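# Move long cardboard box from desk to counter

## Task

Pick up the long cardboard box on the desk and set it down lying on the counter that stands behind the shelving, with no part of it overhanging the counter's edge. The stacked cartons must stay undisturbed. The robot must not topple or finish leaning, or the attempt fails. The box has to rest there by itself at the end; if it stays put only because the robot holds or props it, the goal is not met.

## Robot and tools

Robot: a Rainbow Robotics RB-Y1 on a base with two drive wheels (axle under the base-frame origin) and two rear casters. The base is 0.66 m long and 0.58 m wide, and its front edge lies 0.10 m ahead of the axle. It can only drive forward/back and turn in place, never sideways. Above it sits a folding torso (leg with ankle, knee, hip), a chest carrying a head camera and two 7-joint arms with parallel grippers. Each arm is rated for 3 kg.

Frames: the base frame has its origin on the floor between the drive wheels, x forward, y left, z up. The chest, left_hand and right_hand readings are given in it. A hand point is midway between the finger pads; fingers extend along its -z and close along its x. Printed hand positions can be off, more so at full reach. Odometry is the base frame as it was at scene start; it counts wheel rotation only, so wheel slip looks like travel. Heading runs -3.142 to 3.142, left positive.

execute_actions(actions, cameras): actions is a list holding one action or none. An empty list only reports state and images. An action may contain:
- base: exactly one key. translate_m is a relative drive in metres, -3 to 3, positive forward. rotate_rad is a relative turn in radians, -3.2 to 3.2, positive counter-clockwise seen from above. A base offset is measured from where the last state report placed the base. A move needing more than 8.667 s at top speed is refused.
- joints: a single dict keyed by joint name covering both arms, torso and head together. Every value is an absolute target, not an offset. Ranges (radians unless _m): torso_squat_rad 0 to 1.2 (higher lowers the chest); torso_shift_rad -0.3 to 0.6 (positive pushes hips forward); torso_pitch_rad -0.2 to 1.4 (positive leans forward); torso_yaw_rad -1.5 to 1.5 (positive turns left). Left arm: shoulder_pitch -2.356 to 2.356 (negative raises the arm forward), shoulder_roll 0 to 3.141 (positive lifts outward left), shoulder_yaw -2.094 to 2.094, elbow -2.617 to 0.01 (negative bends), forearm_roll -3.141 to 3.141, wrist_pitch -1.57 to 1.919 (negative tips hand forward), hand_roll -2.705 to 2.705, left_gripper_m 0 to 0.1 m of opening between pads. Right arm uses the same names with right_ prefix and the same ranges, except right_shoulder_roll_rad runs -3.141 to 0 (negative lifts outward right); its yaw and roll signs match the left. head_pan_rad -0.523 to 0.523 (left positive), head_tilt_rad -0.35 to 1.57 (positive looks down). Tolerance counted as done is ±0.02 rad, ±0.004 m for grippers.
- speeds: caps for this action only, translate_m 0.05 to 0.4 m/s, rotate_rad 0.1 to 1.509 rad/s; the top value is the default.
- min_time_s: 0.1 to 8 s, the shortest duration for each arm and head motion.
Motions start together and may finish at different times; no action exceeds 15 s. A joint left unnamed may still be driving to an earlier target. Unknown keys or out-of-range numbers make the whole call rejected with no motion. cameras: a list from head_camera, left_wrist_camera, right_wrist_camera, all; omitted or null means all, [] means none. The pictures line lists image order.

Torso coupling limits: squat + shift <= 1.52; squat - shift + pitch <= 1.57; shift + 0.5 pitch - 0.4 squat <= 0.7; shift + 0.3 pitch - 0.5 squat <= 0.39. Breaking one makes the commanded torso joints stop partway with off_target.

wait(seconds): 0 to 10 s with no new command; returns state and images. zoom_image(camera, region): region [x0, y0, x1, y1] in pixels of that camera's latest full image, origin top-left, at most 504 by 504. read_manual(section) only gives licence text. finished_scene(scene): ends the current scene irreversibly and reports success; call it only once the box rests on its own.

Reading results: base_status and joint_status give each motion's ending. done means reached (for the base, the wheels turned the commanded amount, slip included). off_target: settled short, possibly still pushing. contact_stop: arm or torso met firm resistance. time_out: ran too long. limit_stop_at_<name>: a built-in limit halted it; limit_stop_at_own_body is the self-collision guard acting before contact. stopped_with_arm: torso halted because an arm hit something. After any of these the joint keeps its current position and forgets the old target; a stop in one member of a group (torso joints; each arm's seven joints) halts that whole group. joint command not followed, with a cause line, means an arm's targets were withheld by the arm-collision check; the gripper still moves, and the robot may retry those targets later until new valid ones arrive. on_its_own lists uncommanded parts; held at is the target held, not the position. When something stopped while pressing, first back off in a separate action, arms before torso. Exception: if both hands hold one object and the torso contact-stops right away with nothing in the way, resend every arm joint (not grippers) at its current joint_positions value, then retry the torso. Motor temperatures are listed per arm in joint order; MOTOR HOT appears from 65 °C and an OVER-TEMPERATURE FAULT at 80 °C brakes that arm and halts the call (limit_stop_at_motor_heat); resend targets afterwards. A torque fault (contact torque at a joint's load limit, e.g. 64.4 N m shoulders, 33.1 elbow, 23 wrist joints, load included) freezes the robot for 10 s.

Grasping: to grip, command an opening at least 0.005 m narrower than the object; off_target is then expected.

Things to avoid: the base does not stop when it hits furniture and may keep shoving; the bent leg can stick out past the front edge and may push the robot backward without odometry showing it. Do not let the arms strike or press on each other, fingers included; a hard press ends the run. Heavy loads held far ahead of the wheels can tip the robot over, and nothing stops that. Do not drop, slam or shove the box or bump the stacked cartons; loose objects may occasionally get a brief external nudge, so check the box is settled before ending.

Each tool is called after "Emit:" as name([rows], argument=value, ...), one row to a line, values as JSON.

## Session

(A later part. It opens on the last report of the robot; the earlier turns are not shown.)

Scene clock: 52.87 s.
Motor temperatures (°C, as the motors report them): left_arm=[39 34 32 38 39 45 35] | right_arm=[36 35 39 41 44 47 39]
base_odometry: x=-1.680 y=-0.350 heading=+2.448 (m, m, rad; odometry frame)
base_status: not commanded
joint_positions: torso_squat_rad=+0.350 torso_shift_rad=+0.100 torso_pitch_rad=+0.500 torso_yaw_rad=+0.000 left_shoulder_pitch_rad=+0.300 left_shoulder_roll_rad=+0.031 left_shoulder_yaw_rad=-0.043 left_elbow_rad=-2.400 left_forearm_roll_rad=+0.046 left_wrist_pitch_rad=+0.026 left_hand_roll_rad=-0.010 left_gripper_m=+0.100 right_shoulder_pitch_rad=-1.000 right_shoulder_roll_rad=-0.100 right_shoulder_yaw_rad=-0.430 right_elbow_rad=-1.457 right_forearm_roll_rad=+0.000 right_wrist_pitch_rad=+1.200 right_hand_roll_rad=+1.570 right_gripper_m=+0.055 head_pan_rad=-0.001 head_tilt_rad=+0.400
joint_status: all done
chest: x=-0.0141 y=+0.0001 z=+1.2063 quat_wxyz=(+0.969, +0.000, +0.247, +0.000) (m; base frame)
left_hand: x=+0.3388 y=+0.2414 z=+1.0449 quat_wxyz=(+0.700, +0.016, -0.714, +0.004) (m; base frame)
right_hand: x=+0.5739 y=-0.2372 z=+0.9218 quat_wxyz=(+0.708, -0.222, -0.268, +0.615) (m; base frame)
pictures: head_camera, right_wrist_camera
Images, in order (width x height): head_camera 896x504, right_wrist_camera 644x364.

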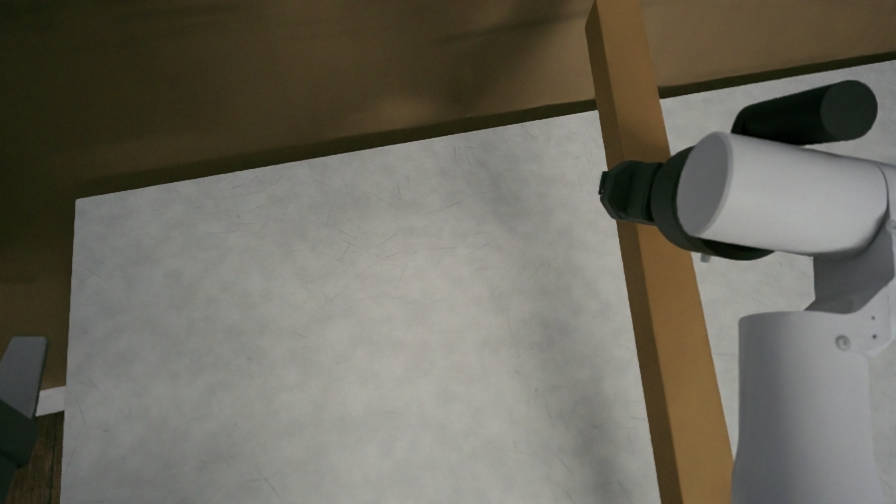

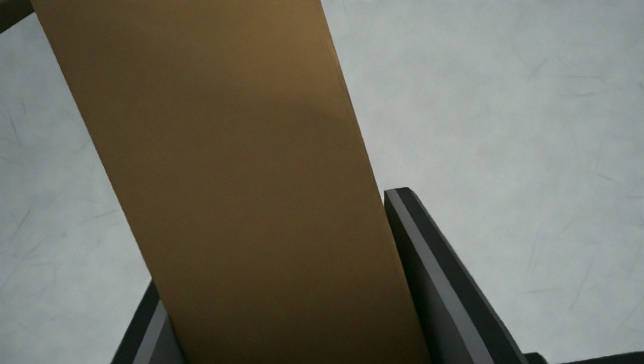

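Emit:
execute_actions([
  {"base":{"translate_m":-0.75},"joints":{"torso_pitch_rad":0.3}},
], cameras=[])

Emit:
execute_actions([
  {"base":{"rotate_rad":2.6},"joints":{"head_tilt_rad":0.05},"speeds":{"rotate_rad":0.8}},
], cameras=["head_camera"])

Scene clock: 56.57 s.
Motor temperatures (°C, as the motors report them): left_arm=[39 34 32 38 39 45 35] | right_arm=[37 35 39 41 44 47 39]
base_odometry: x=-1.103 y=-0.829 heading=+2.448 (m, m, rad; odometry frame)
base_status: done
joint_positions: torso_squat_rad=+0.350 torso_shift_rad=+0.100 torso_pitch_rad=+0.300 torso_yaw_rad=+0.000 left_shoulder_pitch_rad=+0.300 left_shoulder_roll_rad=+0.031 left_shoulder_yaw_rad=-0.043 left_elbow_rad=-2.400 left_forearm_roll_rad=+0.046 left_wrist_pitch_rad=+0.026 left_hand_roll_rad=-0.010 left_gripper_m=+0.100 right_shoulder_pitch_rad=-1.000 right_shoulder_roll_rad=-0.100 right_shoulder_yaw_rad=-0.430 right_elbow_rad=-1.457 right_forearm_roll_rad=+0.000 right_wrist_pitch_rad=+1.200 right_hand_roll_rad=+1.570 right_gripper_m=+0.055 head_pan_rad=-0.001 head_tilt_rad=+0.400
joint_status: all done
chest: x=-0.0710 y=+0.0001 z=+1.2304 quat_wxyz=(+0.989, +0.000, +0.149, +0.000) (m; base frame)
left_hand: x=+0.3069 y=+0.2414 z=+1.1422 quat_wxyz=(+0.625, +0.015, -0.780, +0.005) (m; base frame)
right_hand: x=+0.5618 y=-0.2371 z=+1.0682 quat_wxyz=(+0.678, -0.282, -0.338, +0.589) (m; base frame)
pictures: none
No camera images: the call's "cameras" was empty. Leave "cameras" out to get every camera's image.

Scene clock: 61.73 s.
Motor temperatures (°C, as the motors report them): left_arm=[39 34 32 38 39 45 35] | right_arm=[37 35 39 41 44 47 39]
base_odometry: x=-1.103 y=-0.829 heading=-1.236 (m, m, rad; odometry frame)
base_status: done
joint_positions: torso_squat_rad=+0.350 torso_shift_rad=+0.100 torso_pitch_rad=+0.300 torso_yaw_rad=+0.000 left_shoulder_pitch_rad=+0.300 left_shoulder_roll_rad=+0.031 left_shoulder_yaw_rad=-0.043 left_elbow_rad=-2.400 left_forearm_roll_rad=+0.046 left_wrist_pitch_rad=+0.026 left_hand_roll_rad=-0.010 left_gripper_m=+0.100 right_shoulder_pitch_rad=-1.000 right_shoulder_roll_rad=-0.100 right_shoulder_yaw_rad=-0.430 right_elbow_rad=-1.457 right_forearm_roll_rad=+0.000 right_wrist_pitch_rad=+1.200 right_hand_roll_rad=+1.570 right_gripper_m=+0.055 head_pan_rad=-0.001 head_tilt_rad=+0.050
joint_status: all done
chest: x=-0.0710 y=+0.0001 z=+1.2304 quat_wxyz=(+0.989, +0.000, +0.149, +0.000) (m; base frame)
left_hand: x=+0.3069 y=+0.2414 z=+1.1422 quat_wxyz=(+0.625, +0.015, -0.780, +0.005) (m; base frame)
right_hand: x=+0.5618 y=-0.2371 z=+1.0682 quat_wxyz=(+0.678, -0.282, -0.338, +0.589) (m; base frame)
pictures: head_camera
Images, in order (width x height): head_camera 896x504.

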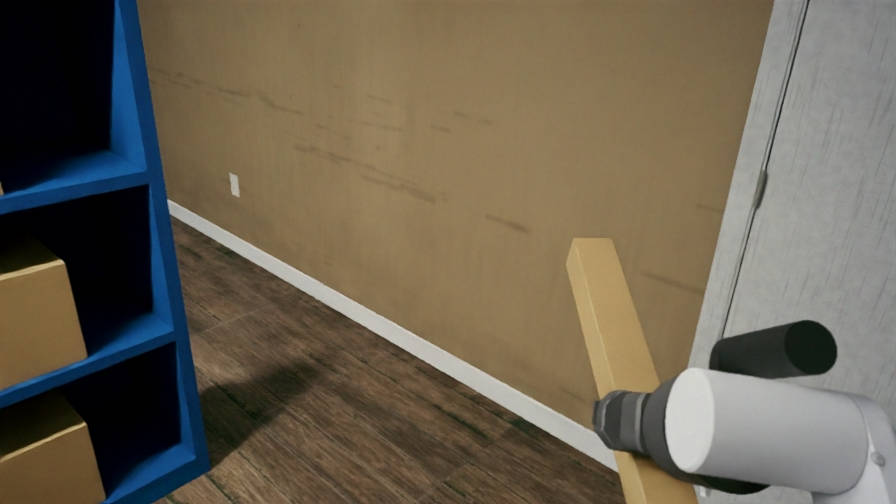

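Emit:
execute_actions([
  {"base":{"translate_m":0.9}},
], cameras=[])

Emit:
execute_actions([
  {"base":{"rotate_rad":0.46},"speeds":{"rotate_rad":0.8}},
], cameras=[])

Emit:
execute_actions([
  {"base":{"translate_m":1.1}},
], cameras=[])

Emit:
execute_actions([
  {"base":{"rotate_rad":0.3},"speeds":{"rotate_rad":0.8}},
], cameras=["head_camera"])

Scene clock: 66.17 s.
Motor temperatures (°C, as the motors report them): left_arm=[39 34 32 38 39 45 35] | right_arm=[37 35 39 41 44 47 39]
base_odometry: x=-0.807 y=-1.679 heading=-1.236 (m, m, rad; odometry frame)
base_status: done
joint_positions: torso_squat_rad=+0.350 torso_shift_rad=+0.100 torso_pitch_rad=+0.300 torso_yaw_rad=+0.000 left_shoulder_pitch_rad=+0.300 left_shoulder_roll_rad=+0.031 left_shoulder_yaw_rad=-0.043 left_elbow_rad=-2.400 left_forearm_roll_rad=+0.046 left_wrist_pitch_rad=+0.026 left_hand_roll_rad=-0.010 left_gripper_m=+0.100 right_shoulder_pitch_rad=-1.000 right_shoulder_roll_rad=-0.100 right_shoulder_yaw_rad=-0.430 right_elbow_rad=-1.457 right_forearm_roll_rad=+0.000 right_wrist_pitch_rad=+1.200 right_hand_roll_rad=+1.570 right_gripper_m=+0.055 head_pan_rad=-0.001 head_tilt_rad=+0.050
joint_status: not commanded
chest: x=-0.0709 y=+0.0001 z=+1.2304 quat_wxyz=(+0.989, +0.000, +0.149, +0.000) (m; base frame)
left_hand: x=+0.3070 y=+0.2414 z=+1.1423 quat_wxyz=(+0.625, +0.015, -0.780, +0.005) (m; base frame)
right_hand: x=+0.5618 y=-0.2372 z=+1.0681 quat_wxyz=(+0.678, -0.282, -0.337, +0.589) (m; base frame)
pictures: none
No camera images: the call's "cameras" was empty. Leave "cameras" out to get every camera's image.

Scene clock: 68.43 s.
Motor temperatures (°C, as the motors report them): left_arm=[39 34 32 38 39 45 35] | right_arm=[37 35 39 41 44 47 39]
base_odometry: x=-0.807 y=-1.679 heading=-0.777 (m, m, rad; odometry frame)
base_status: done
joint_positions: torso_squat_rad=+0.350 torso_shift_rad=+0.100 torso_pitch_rad=+0.300 torso_yaw_rad=+0.000 left_shoulder_pitch_rad=+0.300 left_shoulder_roll_rad=+0.031 left_shoulder_yaw_rad=-0.043 left_elbow_rad=-2.400 left_forearm_roll_rad=+0.046 left_wrist_pitch_rad=+0.026 left_hand_roll_rad=-0.010 left_gripper_m=+0.100 right_shoulder_pitch_rad=-1.000 right_shoulder_roll_rad=-0.100 right_shoulder_yaw_rad=-0.430 right_elbow_rad=-1.457 right_forearm_roll_rad=+0.000 right_wrist_pitch_rad=+1.200 right_hand_roll_rad=+1.570 right_gripper_m=+0.055 head_pan_rad=-0.001 head_tilt_rad=+0.050
joint_status: not commanded
chest: x=-0.0709 y=+0.0001 z=+1.2304 quat_wxyz=(+0.989, +0.000, +0.149, +0.000) (m; base frame)
left_hand: x=+0.3070 y=+0.2414 z=+1.1423 quat_wxyz=(+0.625, +0.015, -0.780, +0.005) (m; base frame)
right_hand: x=+0.5618 y=-0.2372 z=+1.0681 quat_wxyz=(+0.678, -0.282, -0.337, +0.589) (m; base frame)
pictures: none
No camera images: the call's "cameras" was empty. Leave "cameras" out to get every camera's image.

Scene clock: 80.37 s.
Motor temperatures (°C, as the motors report them): left_arm=[39 34 32 38 39 45 35] | right_arm=[37 35 39 41 44 47 39]
TORQUE FAULT: left_shoulder_pitch_rad reached its load limit. The robot stopped for 10 seconds, dropped its targets and accepts commands again. The stop added 8.3 s to the call and to motion_time.
base_odometry: x=-0.370 y=-2.109 heading=-0.776 (m, m, rad; odometry frame)
base_status: translate_m torque_fault (by the wheels' count: +0.614 of +1.100)
joint_positions: torso_squat_rad=+0.350 torso_shift_rad=+0.100 torso_pitch_rad=+0.300 torso_yaw_rad=+0.000 left_shoulder_pitch_rad=+0.324 left_shoulder_roll_rad=+0.031 left_shoulder_yaw_rad=-0.044 left_elbow_rad=-2.401 left_forearm_roll_rad=+0.046 left_wrist_pitch_rad=+0.026 left_hand_roll_rad=-0.010 left_gripper_m=+0.100 right_shoulder_pitch_rad=-1.000 right_shoulder_roll_rad=-0.100 right_shoulder_yaw_rad=-0.430 right_elbow_rad=-1.457 right_forearm_roll_rad=+0.000 right_wrist_pitch_rad=+1.200 right_hand_roll_rad=+1.570 right_gripper_m=+0.055 head_pan_rad=-0.001 head_tilt_rad=+0.050
joint_status: not commanded
on_its_own: left_shoulder_pitch_rad is held at +0.323, not at your +0.300, since a torque_fault
chest: x=-0.0710 y=+0.0001 z=+1.2304 quat_wxyz=(+0.989, +0.000, +0.149, +0.000) (m; base frame)
left_hand: x=+0.3029 y=+0.2440 z=+1.1352 quat_wxyz=(+0.633, +0.019, -0.774, +0.006) (m; base frame)
right_hand: x=+0.5617 y=-0.2372 z=+1.0682 quat_wxyz=(+0.678, -0.282, -0.338, +0.589) (m; base frame)
pictures: none
No camera images: the call's "cameras" was empty. Leave "cameras" out to get every camera's image.

not run: a stop came earlier in this reply.

Left hand hit the shelf.

Emit:
execute_actions([
  {"base":{"translate_m":-0.3},"joints":{"head_pan_rad":0.3,"head_tilt_rad":0.3}},
], cameras=["head_camera"])

Scene clock: 82.80 s.
Motor temperatures (°C, as the motors report them): left_arm=[39 34 32 39 39 45 35] | right_arm=[37 35 39 41 44 47 39]
base_odometry: x=-0.584 y=-1.899 heading=-0.775 (m, m, rad; odometry frame)
base_status: done
joint_positions: torso_squat_rad=+0.350 torso_shift_rad=+0.100 torso_pitch_rad=+0.300 torso_yaw_rad=+0.000 left_shoulder_pitch_rad=+0.323 left_shoulder_roll_rad=+0.031 left_shoulder_yaw_rad=-0.044 left_elbow_rad=-2.401 left_forearm_roll_rad=+0.046 left_wrist_pitch_rad=+0.026 left_hand_roll_rad=-0.010 left_gripper_m=+0.100 right_shoulder_pitch_rad=-1.000 right_shoulder_roll_rad=-0.100 right_shoulder_yaw_rad=-0.430 right_elbow_rad=-1.457 right_forearm_roll_rad=+0.000 right_wrist_pitch_rad=+1.200 right_hand_roll_rad=+1.570 right_gripper_m=+0.055 head_pan_rad=+0.300 head_tilt_rad=+0.300
joint_status: all done
on_its_own: left_shoulder_pitch_rad is held at +0.323, not at your +0.300, since a torque_fault
chest: x=-0.0710 y=+0.0001 z=+1.2304 quat_wxyz=(+0.989, +0.000, +0.149, +0.000) (m; base frame)
left_hand: x=+0.3030 y=+0.2440 z=+1.1352 quat_wxyz=(+0.633, +0.019, -0.774, +0.006) (m; base frame)
right_hand: x=+0.5617 y=-0.2372 z=+1.0681 quat_wxyz=(+0.678, -0.282, -0.337, +0.589) (m; base frame)
pictures: head_camera
Images, in order (width x height): head_camera 896x504.

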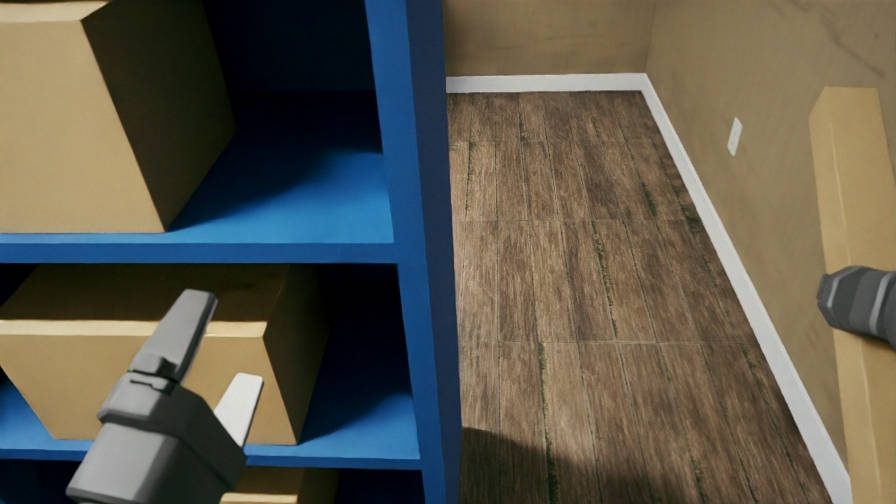

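Emit:
execute_actions([
  {"base":{"translate_m":-0.5},"joints":{"left_shoulder_pitch_rad":0,"left_elbow_rad":-0.2,"head_pan_rad":0,"torso_yaw_rad":0.35}},
], cameras=[])

Emit:
execute_actions([
  {"base":{"rotate_rad":-0.425},"speeds":{"rotate_rad":0.8}},
], cameras=[])

Emit:
execute_actions([
  {"base":{"translate_m":0.7}},
], cameras=["head_camera"])

Scene clock: 86.37 s.
Motor temperatures (°C, as the motors report them): left_arm=[39 34 32 38 39 45 35] | right_arm=[37 35 39 42 44 47 39]
base_odometry: x=-0.941 y=-1.549 heading=-0.775 (m, m, rad; odometry frame)
base_status: done
joint_positions: torso_squat_rad=+0.350 torso_shift_rad=+0.100 torso_pitch_rad=+0.300 torso_yaw_rad=+0.350 left_shoulder_pitch_rad=+0.000 left_shoulder_roll_rad=+0.031 left_shoulder_yaw_rad=-0.044 left_elbow_rad=-0.200 left_forearm_roll_rad=+0.046 left_wrist_pitch_rad=+0.026 left_hand_roll_rad=-0.010 left_gripper_m=+0.100 right_shoulder_pitch_rad=-1.000 right_shoulder_roll_rad=-0.100 right_shoulder_yaw_rad=-0.430 right_elbow_rad=-1.457 right_forearm_roll_rad=+0.000 right_wrist_pitch_rad=+1.200 right_hand_roll_rad=+1.570 right_gripper_m=+0.055 head_pan_rad=+0.000 head_tilt_rad=+0.300
joint_status: all done
chest: x=-0.0709 y=+0.0002 z=+1.2304 quat_wxyz=(+0.974, +0.026, +0.147, +0.172) (m; base frame)
left_hand: x=-0.2684 y=+0.2560 z=+0.5798 quat_wxyz=(+0.983, +0.051, +0.064, +0.162) (m; base frame)
right_hand: x=+0.6017 y=+0.0009 z=+1.0557 quat_wxyz=(+0.584, -0.186, -0.409, +0.676) (m; base frame)
pictures: none
No camera images: the call's "cameras" was empty. Leave "cameras" out to get every camera's image.

Scene clock: 88.53 s.
Motor temperatures (°C, as the motors report them): left_arm=[39 34 32 38 39 45 35] | right_arm=[37 35 39 42 44 47 39]
base_odometry: x=-0.941 y=-1.549 heading=-1.199 (m, m, rad; odometry frame)
base_status: done
joint_positions: torso_squat_rad=+0.350 torso_shift_rad=+0.100 torso_pitch_rad=+0.300 torso_yaw_rad=+0.350 left_shoulder_pitch_rad=+0.000 left_shoulder_roll_rad=+0.031 left_shoulder_yaw_rad=-0.044 left_elbow_rad=-0.200 left_forearm_roll_rad=+0.046 left_wrist_pitch_rad=+0.026 left_hand_roll_rad=-0.010 left_gripper_m=+0.100 right_shoulder_pitch_rad=-1.000 right_shoulder_roll_rad=-0.100 right_shoulder_yaw_rad=-0.430 right_elbow_rad=-1.457 right_forearm_roll_rad=+0.000 right_wrist_pitch_rad=+1.200 right_hand_roll_rad=+1.570 right_gripper_m=+0.055 head_pan_rad=+0.000 head_tilt_rad=+0.300
joint_status: not commanded
chest: x=-0.0709 y=+0.0001 z=+1.2304 quat_wxyz=(+0.974, +0.026, +0.147, +0.172) (m; base frame)
left_hand: x=-0.2684 y=+0.2560 z=+0.5798 quat_wxyz=(+0.983, +0.051, +0.064, +0.162) (m; base frame)
right_hand: x=+0.6017 y=+0.0009 z=+1.0557 quat_wxyz=(+0.584, -0.186, -0.409, +0.676) (m; base frame)
pictures: none
No camera images: the call's "cameras" was empty. Leave "cameras" out to get every camera's image.

Scene clock: 91.83 s.
Motor temperatures (°C, as the motors report them): left_arm=[39 35 32 38 39 45 35] | right_arm=[37 35 39 42 44 47 39]
base_odometry: x=-0.687 y=-2.202 heading=-1.199 (m, m, rad; odometry frame)
base_status: done
joint_positions: torso_squat_rad=+0.350 torso_shift_rad=+0.100 torso_pitch_rad=+0.300 torso_yaw_rad=+0.350 left_shoulder_pitch_rad=+0.000 left_shoulder_roll_rad=+0.031 left_shoulder_yaw_rad=-0.044 left_elbow_rad=-0.200 left_forearm_roll_rad=+0.046 left_wrist_pitch_rad=+0.026 left_hand_roll_rad=-0.010 left_gripper_m=+0.100 right_shoulder_pitch_rad=-1.000 right_shoulder_roll_rad=-0.100 right_shoulder_yaw_rad=-0.430 right_elbow_rad=-1.457 right_forearm_roll_rad=+0.000 right_wrist_pitch_rad=+1.200 right_hand_roll_rad=+1.570 right_gripper_m=+0.055 head_pan_rad=+0.000 head_tilt_rad=+0.300
joint_status: not commanded
chest: x=-0.0709 y=+0.0001 z=+1.2304 quat_wxyz=(+0.974, +0.026, +0.147, +0.172) (m; base frame)
left_hand: x=-0.2682 y=+0.2561 z=+0.5798 quat_wxyz=(+0.983, +0.051, +0.064, +0.162) (m; base frame)
right_hand: x=+0.6018 y=+0.0009 z=+1.0556 quat_wxyz=(+0.584, -0.186, -0.409, +0.676) (m; base frame)
pictures: head_camera
Images, in order (width x height): head_camera 896x504.

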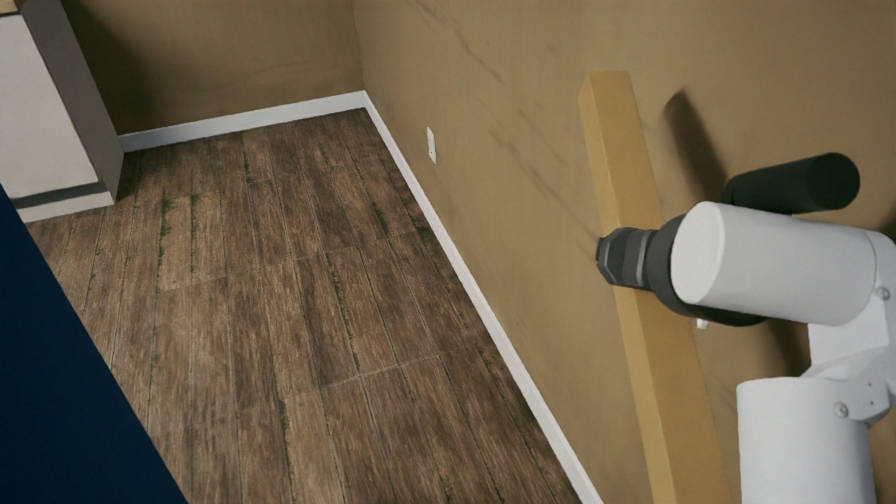

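Emit:
execute_actions([
  {"base":{"rotate_rad":0.25},"joints":{"torso_yaw_rad":0.2},"speeds":{"rotate_rad":0.8}},
], cameras=[])

Emit:
execute_actions([
  {"base":{"translate_m":0.65}},
], cameras=["head_camera"])

Emit:
execute_actions([
  {"base":{"rotate_rad":0.35},"joints":{"torso_yaw_rad":0},"speeds":{"rotate_rad":0.8}},
], cameras=["head_camera"])

Scene clock: 93.70 s.
Motor temperatures (°C, as the motors report them): left_arm=[39 35 32 38 39 45 35] | right_arm=[37 35 39 42 44 47 39]
base_odometry: x=-0.687 y=-2.202 heading=-0.950 (m, m, rad; odometry frame)
base_status: done
joint_positions: torso_squat_rad=+0.350 torso_shift_rad=+0.100 torso_pitch_rad=+0.300 torso_yaw_rad=+0.200 left_shoulder_pitch_rad=+0.000 left_shoulder_roll_rad=+0.031 left_shoulder_yaw_rad=-0.044 left_elbow_rad=-0.200 left_forearm_roll_rad=+0.046 left_wrist_pitch_rad=+0.026 left_hand_roll_rad=-0.010 left_gripper_m=+0.100 right_shoulder_pitch_rad=-1.000 right_shoulder_roll_rad=-0.100 right_shoulder_yaw_rad=-0.430 right_elbow_rad=-1.457 right_forearm_roll_rad=+0.000 right_wrist_pitch_rad=+1.200 right_hand_roll_rad=+1.570 right_gripper_m=+0.055 head_pan_rad=+0.000 head_tilt_rad=+0.300
joint_status: all done
chest: x=-0.0709 y=+0.0001 z=+1.2304 quat_wxyz=(+0.984, +0.015, +0.149, +0.099) (m; base frame)
left_hand: x=-0.2317 y=+0.2526 z=+0.5685 quat_wxyz=(+0.993, +0.034, +0.064, +0.090) (m; base frame)
right_hand: x=+0.5944 y=-0.1029 z=+1.0579 quat_wxyz=(+0.627, -0.228, -0.380, +0.641) (m; base frame)
pictures: none
No camera images: the call's "cameras" was empty. Leave "cameras" out to get every camera's image.

Scene clock: 105.57 s.
Motor temperatures (°C, as the motors report them): left_arm=[39 35 32 38 39 45 35] | right_arm=[37 38 39 43 50 49 39]
TORQUE FAULT: right_shoulder_roll_rad reached its load limit. The robot stopped for 10 seconds, dropped its targets and accepts commands again. The stop added 8.9 s to the call and to motion_time.
base_odometry: x=-0.361 y=-2.656 heading=-0.946 (m, m, rad; odometry frame)
base_status: translate_m torque_fault (by the wheels' count: +0.559 of +0.650)
joint_positions: torso_squat_rad=+0.350 torso_shift_rad=+0.100 torso_pitch_rad=+0.300 torso_yaw_rad=+0.202 left_shoulder_pitch_rad=+0.000 left_shoulder_roll_rad=+0.031 left_shoulder_yaw_rad=-0.044 left_elbow_rad=-0.200 left_forearm_roll_rad=+0.046 left_wrist_pitch_rad=+0.026 left_hand_roll_rad=-0.010 left_gripper_m=+0.100 right_shoulder_pitch_rad=-1.003 right_shoulder_roll_rad=-0.077 right_shoulder_yaw_rad=-0.418 right_elbow_rad=-1.452 right_forearm_roll_rad=-0.008 right_wrist_pitch_rad=+1.204 right_hand_roll_rad=+1.569 right_gripper_m=+0.055 head_pan_rad=+0.000 head_tilt_rad=+0.300
joint_status: not commanded
chest: x=-0.0711 y=+0.0015 z=+1.2304 quat_wxyz=(+0.984, +0.014, +0.149, +0.100) (m; base frame)
left_hand: x=-0.2321 y=+0.2526 z=+0.5681 quat_wxyz=(+0.993, +0.033, +0.064, +0.091) (m; base frame)
right_hand: x=+0.5895 y=-0.0813 z=+1.0546 quat_wxyz=(+0.620, -0.213, -0.384, +0.650) (m; base frame)
pictures: head_camera
Images, in order (width x height): head_camera 896x504.

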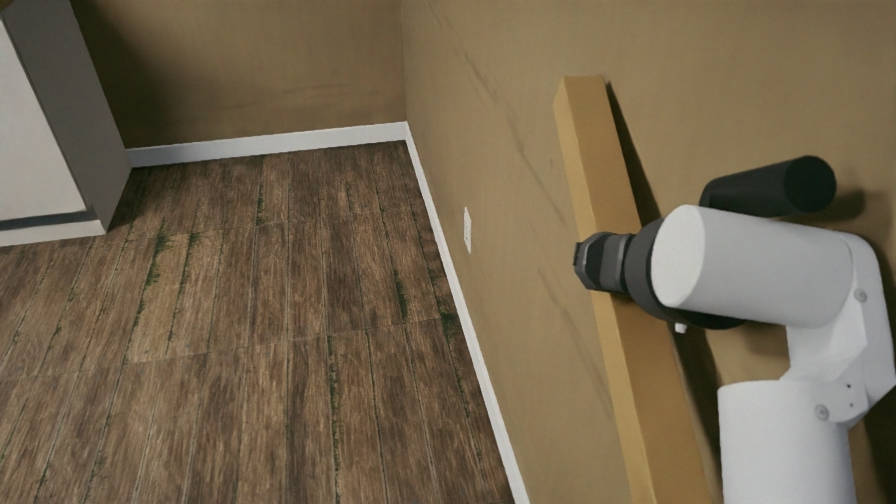

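not run: a stop came earlier in this reply.

Emit:
execute_actions([
  {"joints":{"torso_yaw_rad":0.5}},
], cameras=[])

Emit:
execute_actions([
  {"base":{"rotate_rad":0.4},"joints":{"head_pan_rad":0.3,"head_tilt_rad":0.2},"speeds":{"rotate_rad":0.5}},
], cameras=["head_camera"])

Scene clock: 107.17 s.
Motor temperatures (°C, as the motors report them): left_arm=[39 35 32 38 39 45 35] | right_arm=[37 38 39 43 50 49 39]
base_odometry: x=-0.361 y=-2.656 heading=-0.947 (m, m, rad; odometry frame)
base_status: not commanded
joint_positions: torso_squat_rad=+0.350 torso_shift_rad=+0.100 torso_pitch_rad=+0.300 torso_yaw_rad=+0.500 left_shoulder_pitch_rad=+0.000 left_shoulder_roll_rad=+0.031 left_shoulder_yaw_rad=-0.044 left_elbow_rad=-0.200 left_forearm_roll_rad=+0.046 left_wrist_pitch_rad=+0.026 left_hand_roll_rad=-0.010 left_gripper_m=+0.100 right_shoulder_pitch_rad=-1.001 right_shoulder_roll_rad=-0.089 right_shoulder_yaw_rad=-0.424 right_elbow_rad=-1.455 right_forearm_roll_rad=-0.004 right_wrist_pitch_rad=+1.202 right_hand_roll_rad=+1.569 right_gripper_m=+0.055 head_pan_rad=+0.000 head_tilt_rad=+0.300
joint_status: all done
chest: x=-0.0709 y=+0.0002 z=+1.2304 quat_wxyz=(+0.958, +0.037, +0.145, +0.245) (m; base frame)
left_hand: x=-0.3048 y=+0.2536 z=+0.5910 quat_wxyz=(+0.968, +0.068, +0.064, +0.234) (m; base frame)
right_hand: x=+0.5894 y=+0.1126 z=+1.0569 quat_wxyz=(+0.535, -0.136, -0.438, +0.710) (m; base frame)
pictures: none
No camera images: the call's "cameras" was empty. Leave "cameras" out to get every camera's image.

Scene clock: 109.30 s.
Motor temperatures (°C, as the motors report them): left_arm=[39 35 32 38 39 45 35] | right_arm=[37 37 39 43 50 49 39]
base_odometry: x=-0.361 y=-2.656 heading=-0.548 (m, m, rad; odometry frame)
base_status: done
joint_positions: torso_squat_rad=+0.350 torso_shift_rad=+0.100 torso_pitch_rad=+0.300 torso_yaw_rad=+0.500 left_shoulder_pitch_rad=+0.000 left_shoulder_roll_rad=+0.031 left_shoulder_yaw_rad=-0.044 left_elbow_rad=-0.200 left_forearm_roll_rad=+0.046 left_wrist_pitch_rad=+0.026 left_hand_roll_rad=-0.010 left_gripper_m=+0.100 right_shoulder_pitch_rad=-1.001 right_shoulder_roll_rad=-0.089 right_shoulder_yaw_rad=-0.424 right_elbow_rad=-1.455 right_forearm_roll_rad=-0.004 right_wrist_pitch_rad=+1.202 right_hand_roll_rad=+1.569 right_gripper_m=+0.055 head_pan_rad=+0.300 head_tilt_rad=+0.200
joint_status: all done
chest: x=-0.0709 y=+0.0002 z=+1.2304 quat_wxyz=(+0.958, +0.037, +0.145, +0.245) (m; base frame)
left_hand: x=-0.3047 y=+0.2536 z=+0.5910 quat_wxyz=(+0.968, +0.068, +0.064, +0.234) (m; base frame)
right_hand: x=+0.5894 y=+0.1125 z=+1.0569 quat_wxyz=(+0.535, -0.136, -0.438, +0.710) (m; base frame)
pictures: head_camera
Images, in order (width x height): head_camera 896x504.

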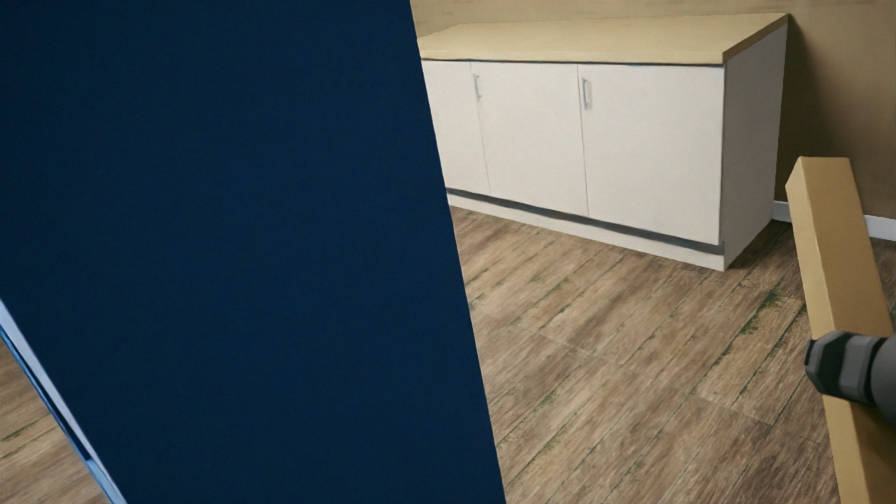

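Emit:
execute_actions([
  {"base":{"translate_m":0.5},"joints":{"torso_yaw_rad":0.3,"head_pan_rad":0.2,"head_tilt_rad":0.5},"speeds":{"translate_m":0.2}},
], cameras=["head_camera"])

Scene clock: 112.93 s.
Motor temperatures (°C, as the motors report them): left_arm=[39 35 32 38 39 45 35] | right_arm=[37 37 39 43 49 49 39]
base_odometry: x=+0.066 y=-2.916 heading=-0.547 (m, m, rad; odometry frame)
base_status: done
joint_positions: torso_squat_rad=+0.350 torso_shift_rad=+0.100 torso_pitch_rad=+0.300 torso_yaw_rad=+0.300 left_shoulder_pitch_rad=+0.000 left_shoulder_roll_rad=+0.031 left_shoulder_yaw_rad=-0.044 left_elbow_rad=-0.200 left_forearm_roll_rad=+0.046 left_wrist_pitch_rad=+0.026 left_hand_roll_rad=-0.010 left_gripper_m=+0.100 right_shoulder_pitch_rad=-1.001 right_shoulder_roll_rad=-0.089 right_shoulder_yaw_rad=-0.425 right_elbow_rad=-1.455 right_forearm_roll_rad=-0.004 right_wrist_pitch_rad=+1.202 right_hand_roll_rad=+1.569 right_gripper_m=+0.055 head_pan_rad=+0.200 head_tilt_rad=+0.500
joint_status: all done
chest: x=-0.0709 y=+0.0001 z=+1.2304 quat_wxyz=(+0.978, +0.022, +0.148, +0.148) (m; base frame)
left_hand: x=-0.2559 y=+0.2554 z=+0.5760 quat_wxyz=(+0.987, +0.045, +0.064, +0.138) (m; base frame)
right_hand: x=+0.5978 y=-0.0255 z=+1.0543 quat_wxyz=(+0.596, -0.193, -0.401, +0.668) (m; base frame)
pictures: head_camera
Images, in order (width x height): head_camera 896x504.

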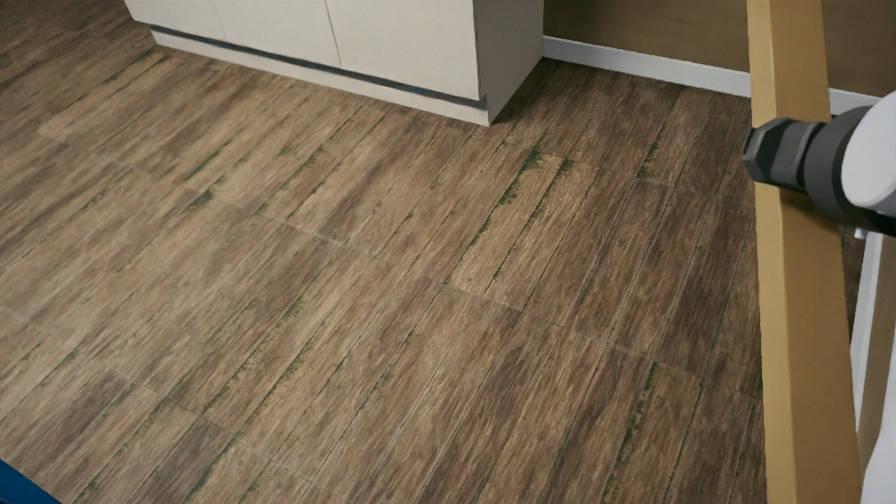

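Emit:
execute_actions([
  {"base":{"translate_m":0.7},"joints":{"torso_yaw_rad":0.2},"speeds":{"translate_m":0.3}},
], cameras=[])

Emit:
execute_actions([
  {"base":{"rotate_rad":0.7},"joints":{"torso_yaw_rad":0,"head_pan_rad":0,"head_tilt_rad":0.3},"speeds":{"rotate_rad":0.6}},
], cameras=["head_camera"])

Scene clock: 117.13 s.
Motor temperatures (°C, as the motors report them): left_arm=[39 35 32 38 39 45 35] | right_arm=[37 37 39 42 48 48 39]
base_odometry: x=+0.663 y=-3.280 heading=-0.547 (m, m, rad; odometry frame)
base_status: done
joint_positions: torso_squat_rad=+0.350 torso_shift_rad=+0.100 torso_pitch_rad=+0.300 torso_yaw_rad=+0.200 left_shoulder_pitch_rad=+0.000 left_shoulder_roll_rad=+0.031 left_shoulder_yaw_rad=-0.044 left_elbow_rad=-0.200 left_forearm_roll_rad=+0.046 left_wrist_pitch_rad=+0.026 left_hand_roll_rad=-0.010 left_gripper_m=+0.100 right_shoulder_pitch_rad=-1.001 right_shoulder_roll_rad=-0.089 right_shoulder_yaw_rad=-0.425 right_elbow_rad=-1.455 right_forearm_roll_rad=-0.004 right_wrist_pitch_rad=+1.202 right_hand_roll_rad=+1.569 right_gripper_m=+0.055 head_pan_rad=+0.200 head_tilt_rad=+0.500
joint_status: all done
chest: x=-0.0709 y=+0.0001 z=+1.2304 quat_wxyz=(+0.984, +0.015, +0.149, +0.099) (m; base frame)
left_hand: x=-0.2317 y=+0.2525 z=+0.5685 quat_wxyz=(+0.993, +0.034, +0.064, +0.090) (m; base frame)
right_hand: x=+0.5921 y=-0.0944 z=+1.0560 quat_wxyz=(+0.624, -0.221, -0.382, +0.644) (m; base frame)
pictures: none
No camera images: the call's "cameras" was empty. Leave "cameras" out to get every camera's image.

Scene clock: 122.50 s.
Motor temperatures (°C, as the motors report them): left_arm=[39 35 32 38 39 45 35] | right_arm=[37 37 39 42 47 48 39]
base_odometry: x=+0.664 y=-3.281 heading=+0.147 (m, m, rad; odometry frame)
base_status: rotate_rad time_out (by the wheels' count: +0.694 of +0.700)
joint_positions: torso_squat_rad=+0.350 torso_shift_rad=+0.100 torso_pitch_rad=+0.300 torso_yaw_rad=+0.000 left_shoulder_pitch_rad=+0.000 left_shoulder_roll_rad=+0.031 left_shoulder_yaw_rad=-0.044 left_elbow_rad=-0.200 left_forearm_roll_rad=+0.046 left_wrist_pitch_rad=+0.026 left_hand_roll_rad=-0.010 left_gripper_m=+0.100 right_shoulder_pitch_rad=-1.001 right_shoulder_roll_rad=-0.089 right_shoulder_yaw_rad=-0.425 right_elbow_rad=-1.455 right_forearm_roll_rad=-0.004 right_wrist_pitch_rad=+1.202 right_hand_roll_rad=+1.569 right_gripper_m=+0.055 head_pan_rad=+0.000 head_tilt_rad=+0.300
joint_status: all done
chest: x=-0.0709 y=+0.0001 z=+1.2304 quat_wxyz=(+0.989, +0.000, +0.149, +0.000) (m; base frame)
left_hand: x=-0.1847 y=+0.2391 z=+0.5539 quat_wxyz=(+0.998, +0.010, +0.063, -0.007) (m; base frame)
right_hand: x=+0.5611 y=-0.2285 z=+1.0656 quat_wxyz=(+0.676, -0.275, -0.340, +0.593) (m; base frame)
pictures: head_camera
Images, in order (width x height): head_camera 896x504.

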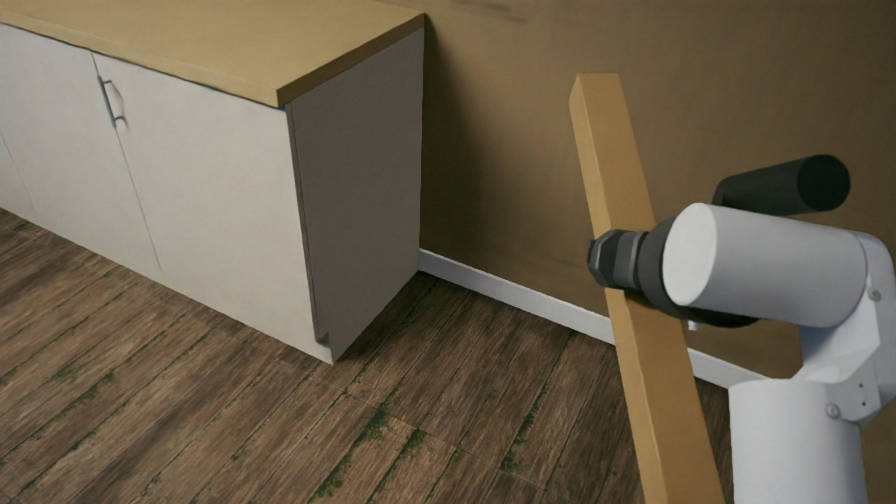

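Emit:
execute_actions([
  {"base":{"translate_m":0.25},"speeds":{"translate_m":0.3}},
], cameras=[])

Emit:
execute_actions([
  {"base":{"rotate_rad":1.0},"speeds":{"rotate_rad":0.6}},
], cameras=["head_camera"])

Scene clock: 124.83 s.
Motor temperatures (°C, as the motors report them): left_arm=[39 35 32 38 39 45 35] | right_arm=[37 37 39 42 47 48 39]
base_odometry: x=+0.911 y=-3.244 heading=+0.147 (m, m, rad; odometry frame)
base_status: done
joint_positions: torso_squat_rad=+0.350 torso_shift_rad=+0.100 torso_pitch_rad=+0.300 torso_yaw_rad=+0.000 left_shoulder_pitch_rad=+0.000 left_shoulder_roll_rad=+0.031 left_shoulder_yaw_rad=-0.044 left_elbow_rad=-0.200 left_forearm_roll_rad=+0.046 left_wrist_pitch_rad=+0.026 left_hand_roll_rad=-0.010 left_gripper_m=+0.100 right_shoulder_pitch_rad=-1.001 right_shoulder_roll_rad=-0.089 right_shoulder_yaw_rad=-0.425 right_elbow_rad=-1.455 right_forearm_roll_rad=-0.004 right_wrist_pitch_rad=+1.202 right_hand_roll_rad=+1.569 right_gripper_m=+0.055 head_pan_rad=+0.000 head_tilt_rad=+0.300
joint_status: not commanded
chest: x=-0.0709 y=+0.0001 z=+1.2304 quat_wxyz=(+0.989, +0.000, +0.149, +0.000) (m; base frame)
left_hand: x=-0.1846 y=+0.2391 z=+0.5539 quat_wxyz=(+0.998, +0.010, +0.063, -0.007) (m; base frame)
right_hand: x=+0.5611 y=-0.2285 z=+1.0656 quat_wxyz=(+0.676, -0.275, -0.340, +0.593) (m; base frame)
pictures: none
No camera images: the call's "cameras" was empty. Leave "cameras" out to get every camera's image.

Scene clock: 128.20 s.
Motor temperatures (°C, as the motors report them): left_arm=[39 35 32 38 39 45 35] | right_arm=[37 37 39 42 47 48 39]
base_odometry: x=+0.912 y=-3.244 heading=+1.146 (m, m, rad; odometry frame)
base_status: done
joint_positions: torso_squat_rad=+0.350 torso_shift_rad=+0.100 torso_pitch_rad=+0.300 torso_yaw_rad=+0.000 left_shoulder_pitch_rad=+0.000 left_shoulder_roll_rad=+0.031 left_shoulder_yaw_rad=-0.044 left_elbow_rad=-0.200 left_forearm_roll_rad=+0.046 left_wrist_pitch_rad=+0.026 left_hand_roll_rad=-0.010 left_gripper_m=+0.100 right_shoulder_pitch_rad=-1.001 right_shoulder_roll_rad=-0.089 right_shoulder_yaw_rad=-0.425 right_elbow_rad=-1.455 right_forearm_roll_rad=-0.004 right_wrist_pitch_rad=+1.202 right_hand_roll_rad=+1.569 right_gripper_m=+0.055 head_pan_rad=+0.000 head_tilt_rad=+0.300
joint_status: not commanded
chest: x=-0.0709 y=+0.0001 z=+1.2304 quat_wxyz=(+0.989, +0.000, +0.149, +0.000) (m; base frame)
left_hand: x=-0.1846 y=+0.2392 z=+0.5539 quat_wxyz=(+0.998, +0.010, +0.063, -0.007) (m; base frame)
right_hand: x=+0.5611 y=-0.2286 z=+1.0656 quat_wxyz=(+0.676, -0.275, -0.340, +0.593) (m; base frame)
pictures: head_camera
Images, in order (width x height): head_camera 896x504.

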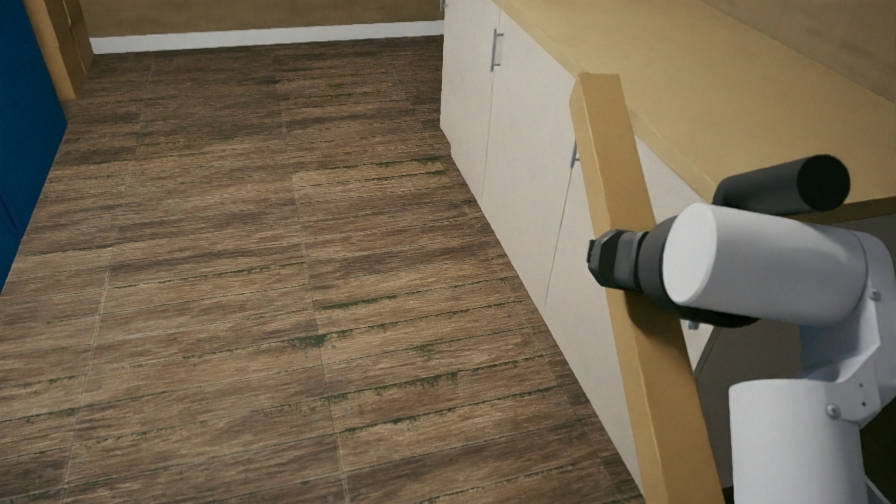

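Emit:
execute_actions([
  {"base":{"rotate_rad":0.24},"speeds":{"rotate_rad":0.6}},
], cameras=[])

Emit:
execute_actions([
  {"base":{"translate_m":1.2},"joints":{"right_shoulder_pitch_rad":-1.0,"right_elbow_rad":-0.9,"right_wrist_pitch_rad":1.2},"min_time_s":2},
], cameras=["head_camera"])

Scene clock: 130.10 s.
Motor temperatures (°C, as the motors report them): left_arm=[39 35 32 38 39 45 35] | right_arm=[37 37 39 42 47 48 39]
base_odometry: x=+0.912 y=-3.245 heading=+1.385 (m, m, rad; odometry frame)
base_status: done
joint_positions: torso_squat_rad=+0.350 torso_shift_rad=+0.100 torso_pitch_rad=+0.300 torso_yaw_rad=+0.000 left_shoulder_pitch_rad=+0.000 left_shoulder_roll_rad=+0.031 left_shoulder_yaw_rad=-0.044 left_elbow_rad=-0.200 left_forearm_roll_rad=+0.046 left_wrist_pitch_rad=+0.026 left_hand_roll_rad=-0.010 left_gripper_m=+0.100 right_shoulder_pitch_rad=-1.001 right_shoulder_roll_rad=-0.089 right_shoulder_yaw_rad=-0.425 right_elbow_rad=-1.455 right_forearm_roll_rad=-0.004 right_wrist_pitch_rad=+1.202 right_hand_roll_rad=+1.569 right_gripper_m=+0.055 head_pan_rad=+0.000 head_tilt_rad=+0.300
joint_status: not commanded
chest: x=-0.0709 y=+0.0001 z=+1.2304 quat_wxyz=(+0.989, +0.000, +0.149, +0.000) (m; base frame)
left_hand: x=-0.1846 y=+0.2392 z=+0.5539 quat_wxyz=(+0.998, +0.010, +0.063, -0.007) (m; base frame)
right_hand: x=+0.5611 y=-0.2286 z=+1.0656 quat_wxyz=(+0.676, -0.275, -0.340, +0.593) (m; base frame)
pictures: none
No camera images: the call's "cameras" was empty. Leave "cameras" out to get every camera's image.

Scene clock: 134.57 s.
Motor temperatures (°C, as the motors report them): left_arm=[39 35 32 38 39 45 35] | right_arm=[37 36 39 42 46 48 39]
base_odometry: x=+1.133 y=-2.065 heading=+1.385 (m, m, rad; odometry frame)
base_status: done
joint_positions: torso_squat_rad=+0.350 torso_shift_rad=+0.100 torso_pitch_rad=+0.300 torso_yaw_rad=+0.000 left_shoulder_pitch_rad=+0.000 left_shoulder_roll_rad=+0.031 left_shoulder_yaw_rad=-0.044 left_elbow_rad=-0.200 left_forearm_roll_rad=+0.046 left_wrist_pitch_rad=+0.026 left_hand_roll_rad=-0.010 left_gripper_m=+0.100 right_shoulder_pitch_rad=-1.000 right_shoulder_roll_rad=-0.089 right_shoulder_yaw_rad=-0.425 right_elbow_rad=-0.900 right_forearm_roll_rad=-0.004 right_wrist_pitch_rad=+1.200 right_hand_roll_rad=+1.569 right_gripper_m=+0.055 head_pan_rad=+0.000 head_tilt_rad=+0.300
joint_status: all done
chest: x=-0.0709 y=+0.0001 z=+1.2304 quat_wxyz=(+0.989, +0.000, +0.149, +0.000) (m; base frame)
left_hand: x=-0.1846 y=+0.2392 z=+0.5539 quat_wxyz=(+0.998, +0.010, +0.063, -0.007) (m; base frame)
right_hand: x=+0.4790 y=-0.1955 z=+0.8538 quat_wxyz=(+0.727, -0.080, -0.165, +0.662) (m; base frame)
pictures: head_camera
Images, in order (width x height): head_camera 896x504.

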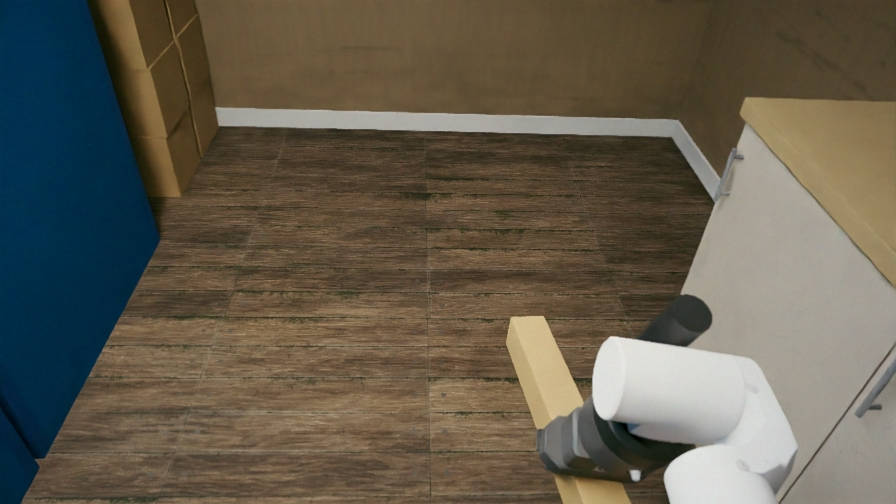

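Emit:
execute_actions([
  {"joints":{"right_hand_roll_rad":0,"right_wrist_pitch_rad":1.57,"head_tilt_rad":0.6},"min_time_s":2.5},
], cameras=["head_camera"])

Scene clock: 137.53 s.
Motor temperatures (°C, as the motors report them): left_arm=[39 35 32 38 39 45 35] | right_arm=[37 36 39 42 46 48 39]
base_odometry: x=+1.133 y=-2.065 heading=+1.385 (m, m, rad; odometry frame)
base_status: not commanded
joint_positions: torso_squat_rad=+0.350 torso_shift_rad=+0.100 torso_pitch_rad=+0.300 torso_yaw_rad=+0.000 left_shoulder_pitch_rad=+0.000 left_shoulder_roll_rad=+0.031 left_shoulder_yaw_rad=-0.044 left_elbow_rad=-0.200 left_forearm_roll_rad=+0.046 left_wrist_pitch_rad=+0.026 left_hand_roll_rad=-0.010 left_gripper_m=+0.100 right_shoulder_pitch_rad=-1.000 right_shoulder_roll_rad=-0.089 right_shoulder_yaw_rad=-0.425 right_elbow_rad=-0.900 right_forearm_roll_rad=-0.004 right_wrist_pitch_rad=+1.570 right_hand_roll_rad=+0.000 right_gripper_m=+0.055 head_pan_rad=+0.000 head_tilt_rad=+0.600
joint_status: all done
chest: x=-0.0709 y=+0.0001 z=+1.2304 quat_wxyz=(+0.989, +0.000, +0.149, +0.000) (m; base frame)
left_hand: x=-0.1846 y=+0.2392 z=+0.5539 quat_wxyz=(+0.998, +0.010, +0.063, -0.007) (m; base frame)
right_hand: x=+0.3956 y=-0.1880 z=+0.8405 quat_wxyz=(+0.997, +0.067, +0.011, -0.033) (m; base frame)
pictures: head_camera
Images, in order (width x height): head_camera 896x504.

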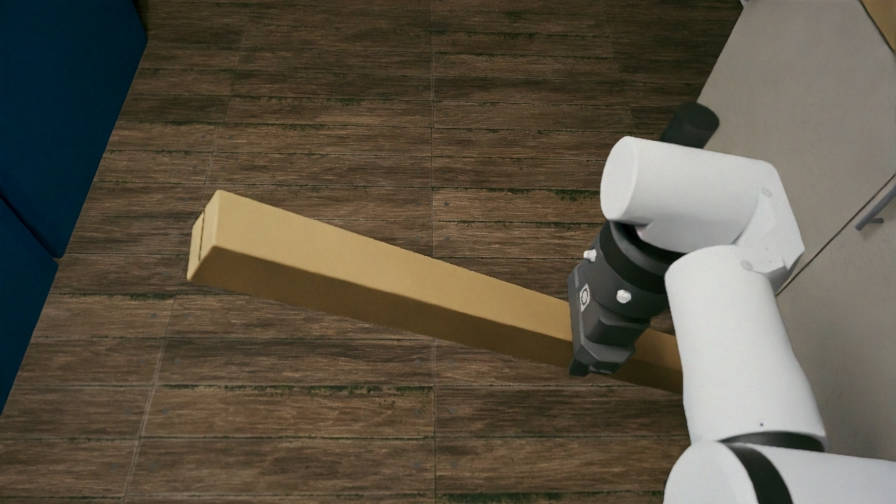

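Emit:
execute_actions([
  {"joints":{"right_forearm_roll_rad":-0.37,"right_shoulder_pitch_rad":-1.25,"right_elbow_rad":-0.75,"torso_pitch_rad":0.2,"torso_squat_rad":0.2},"min_time_s":2},
], cameras=["head_camera"])

Scene clock: 140.00 s.
Motor temperatures (°C, as the motors report them): left_arm=[39 35 32 38 39 45 35] | right_arm=[37 36 39 42 46 48 39]
base_odometry: x=+1.133 y=-2.065 heading=+1.385 (m, m, rad; odometry frame)
base_status: not commanded
joint_positions: torso_squat_rad=+0.200 torso_shift_rad=+0.100 torso_pitch_rad=+0.200 torso_yaw_rad=+0.000 left_shoulder_pitch_rad=+0.000 left_shoulder_roll_rad=+0.031 left_shoulder_yaw_rad=-0.044 left_elbow_rad=-0.200 left_forearm_roll_rad=+0.046 left_wrist_pitch_rad=+0.026 left_hand_roll_rad=-0.010 left_gripper_m=+0.100 right_shoulder_pitch_rad=-1.250 right_shoulder_roll_rad=-0.089 right_shoulder_yaw_rad=-0.425 right_elbow_rad=-0.750 right_forearm_roll_rad=-0.370 right_wrist_pitch_rad=+1.570 right_hand_roll_rad=+0.000 right_gripper_m=+0.055 head_pan_rad=+0.000 head_tilt_rad=+0.600
joint_status: all done
chest: x=-0.0981 y=+0.0002 z=+1.2664 quat_wxyz=(+0.995, +0.000, +0.100, +0.000) (m; base frame)
left_hand: x=-0.1436 y=+0.2392 z=+0.5819 quat_wxyz=(+1.000, +0.011, +0.013, -0.007) (m; base frame)
right_hand: x=+0.4473 y=-0.0535 z=+1.0320 quat_wxyz=(+0.962, +0.259, -0.072, +0.039) (m; base frame)
pictures: head_camera
Images, in order (width x height): head_camera 896x504.

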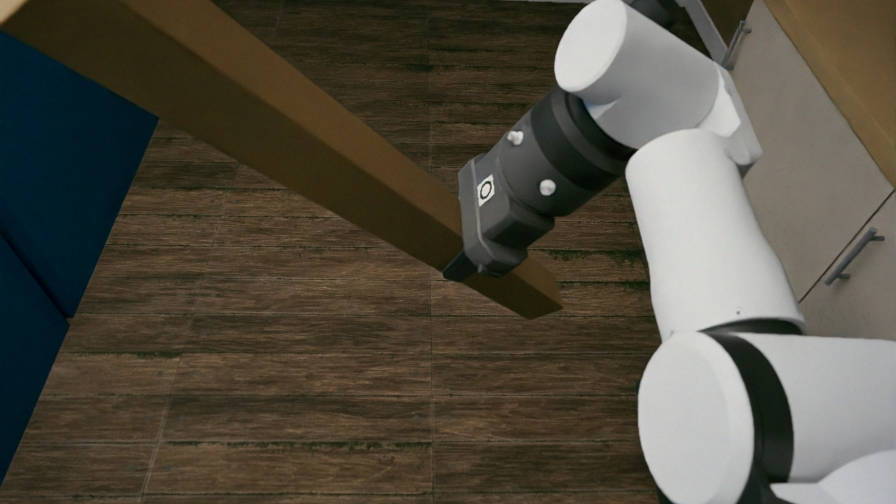

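Emit:
execute_actions([
  {"joints":{"right_forearm_roll_rad":0.65},"min_time_s":2},
], cameras=["head_camera"])

Scene clock: 142.43 s.
Motor temperatures (°C, as the motors report them): left_arm=[39 35 32 38 39 45 35] | right_arm=[37 36 39 42 46 48 39]
base_odometry: x=+1.133 y=-2.065 heading=+1.385 (m, m, rad; odometry frame)
base_status: not commanded
joint_positions: torso_squat_rad=+0.200 torso_shift_rad=+0.100 torso_pitch_rad=+0.200 torso_yaw_rad=+0.000 left_shoulder_pitch_rad=+0.000 left_shoulder_roll_rad=+0.031 left_shoulder_yaw_rad=-0.044 left_elbow_rad=-0.200 left_forearm_roll_rad=+0.046 left_wrist_pitch_rad=+0.026 left_hand_roll_rad=-0.010 left_gripper_m=+0.100 right_shoulder_pitch_rad=-1.250 right_shoulder_roll_rad=-0.089 right_shoulder_yaw_rad=-0.425 right_elbow_rad=-0.750 right_forearm_roll_rad=+0.650 right_wrist_pitch_rad=+1.570 right_hand_roll_rad=+0.000 right_gripper_m=+0.055 head_pan_rad=+0.000 head_tilt_rad=+0.600
joint_status: all done
chest: x=-0.0981 y=+0.0002 z=+1.2664 quat_wxyz=(+0.995, +0.000, +0.100, +0.000) (m; base frame)
left_hand: x=-0.1436 y=+0.2392 z=+0.5819 quat_wxyz=(+1.000, +0.011, +0.013, -0.007) (m; base frame)
right_hand: x=+0.4567 y=-0.2784 z=+1.0289 quat_wxyz=(+0.966, -0.243, -0.082, +0.000) (m; base frame)
pictures: head_camera
Images, in order (width x height): head_camera 896x504.

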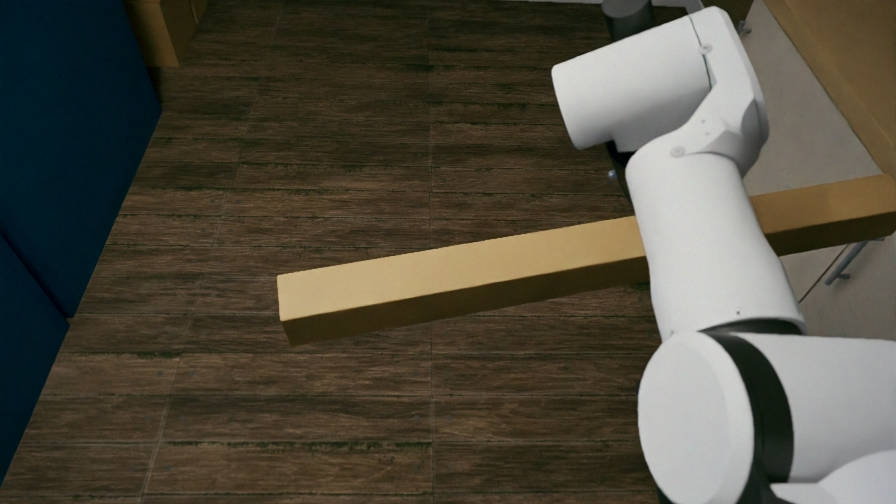

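Emit:
execute_actions([
  {"joints":{"right_shoulder_pitch_rad":-1.55,"right_elbow_rad":-0.35,"torso_squat_rad":0.05,"head_tilt_rad":0.4,"head_pan_rad":-0.5},"min_time_s":2},
], cameras=["head_camera"])

Scene clock: 144.90 s.
Motor temperatures (°C, as the motors report them): left_arm=[39 35 32 38 39 45 35] | right_arm=[38 36 39 42 46 48 39]
base_odometry: x=+1.133 y=-2.065 heading=+1.385 (m, m, rad; odometry frame)
base_status: not commanded
joint_positions: torso_squat_rad=+0.050 torso_shift_rad=+0.100 torso_pitch_rad=+0.200 torso_yaw_rad=+0.000 left_shoulder_pitch_rad=+0.000 left_shoulder_roll_rad=+0.031 left_shoulder_yaw_rad=-0.044 left_elbow_rad=-0.200 left_forearm_roll_rad=+0.046 left_wrist_pitch_rad=+0.026 left_hand_roll_rad=-0.010 left_gripper_m=+0.100 right_shoulder_pitch_rad=-1.550 right_shoulder_roll_rad=-0.089 right_shoulder_yaw_rad=-0.425 right_elbow_rad=-0.350 right_forearm_roll_rad=+0.650 right_wrist_pitch_rad=+1.570 right_hand_roll_rad=+0.000 right_gripper_m=+0.055 head_pan_rad=-0.500 head_tilt_rad=+0.400
joint_status: all done
chest: x=-0.0967 y=+0.0002 z=+1.2794 quat_wxyz=(+0.995, +0.000, +0.100, +0.000) (m; base frame)
left_hand: x=-0.1423 y=+0.2392 z=+0.5949 quat_wxyz=(+1.000, +0.011, +0.013, -0.007) (m; base frame)
right_hand: x=+0.4675 y=-0.2117 z=+1.0858 quat_wxyz=(+0.962, -0.251, -0.048, +0.091) (m; base frame)
pictures: head_camera
Images, in order (width x height): head_camera 896x504.

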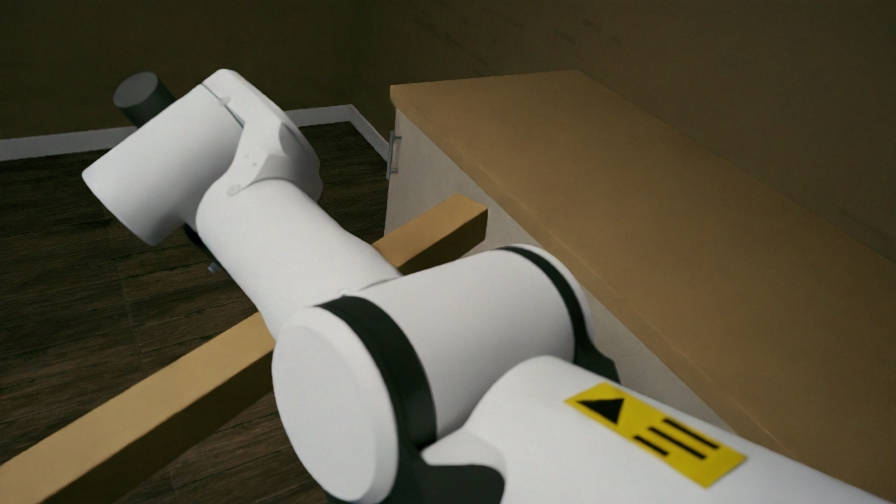

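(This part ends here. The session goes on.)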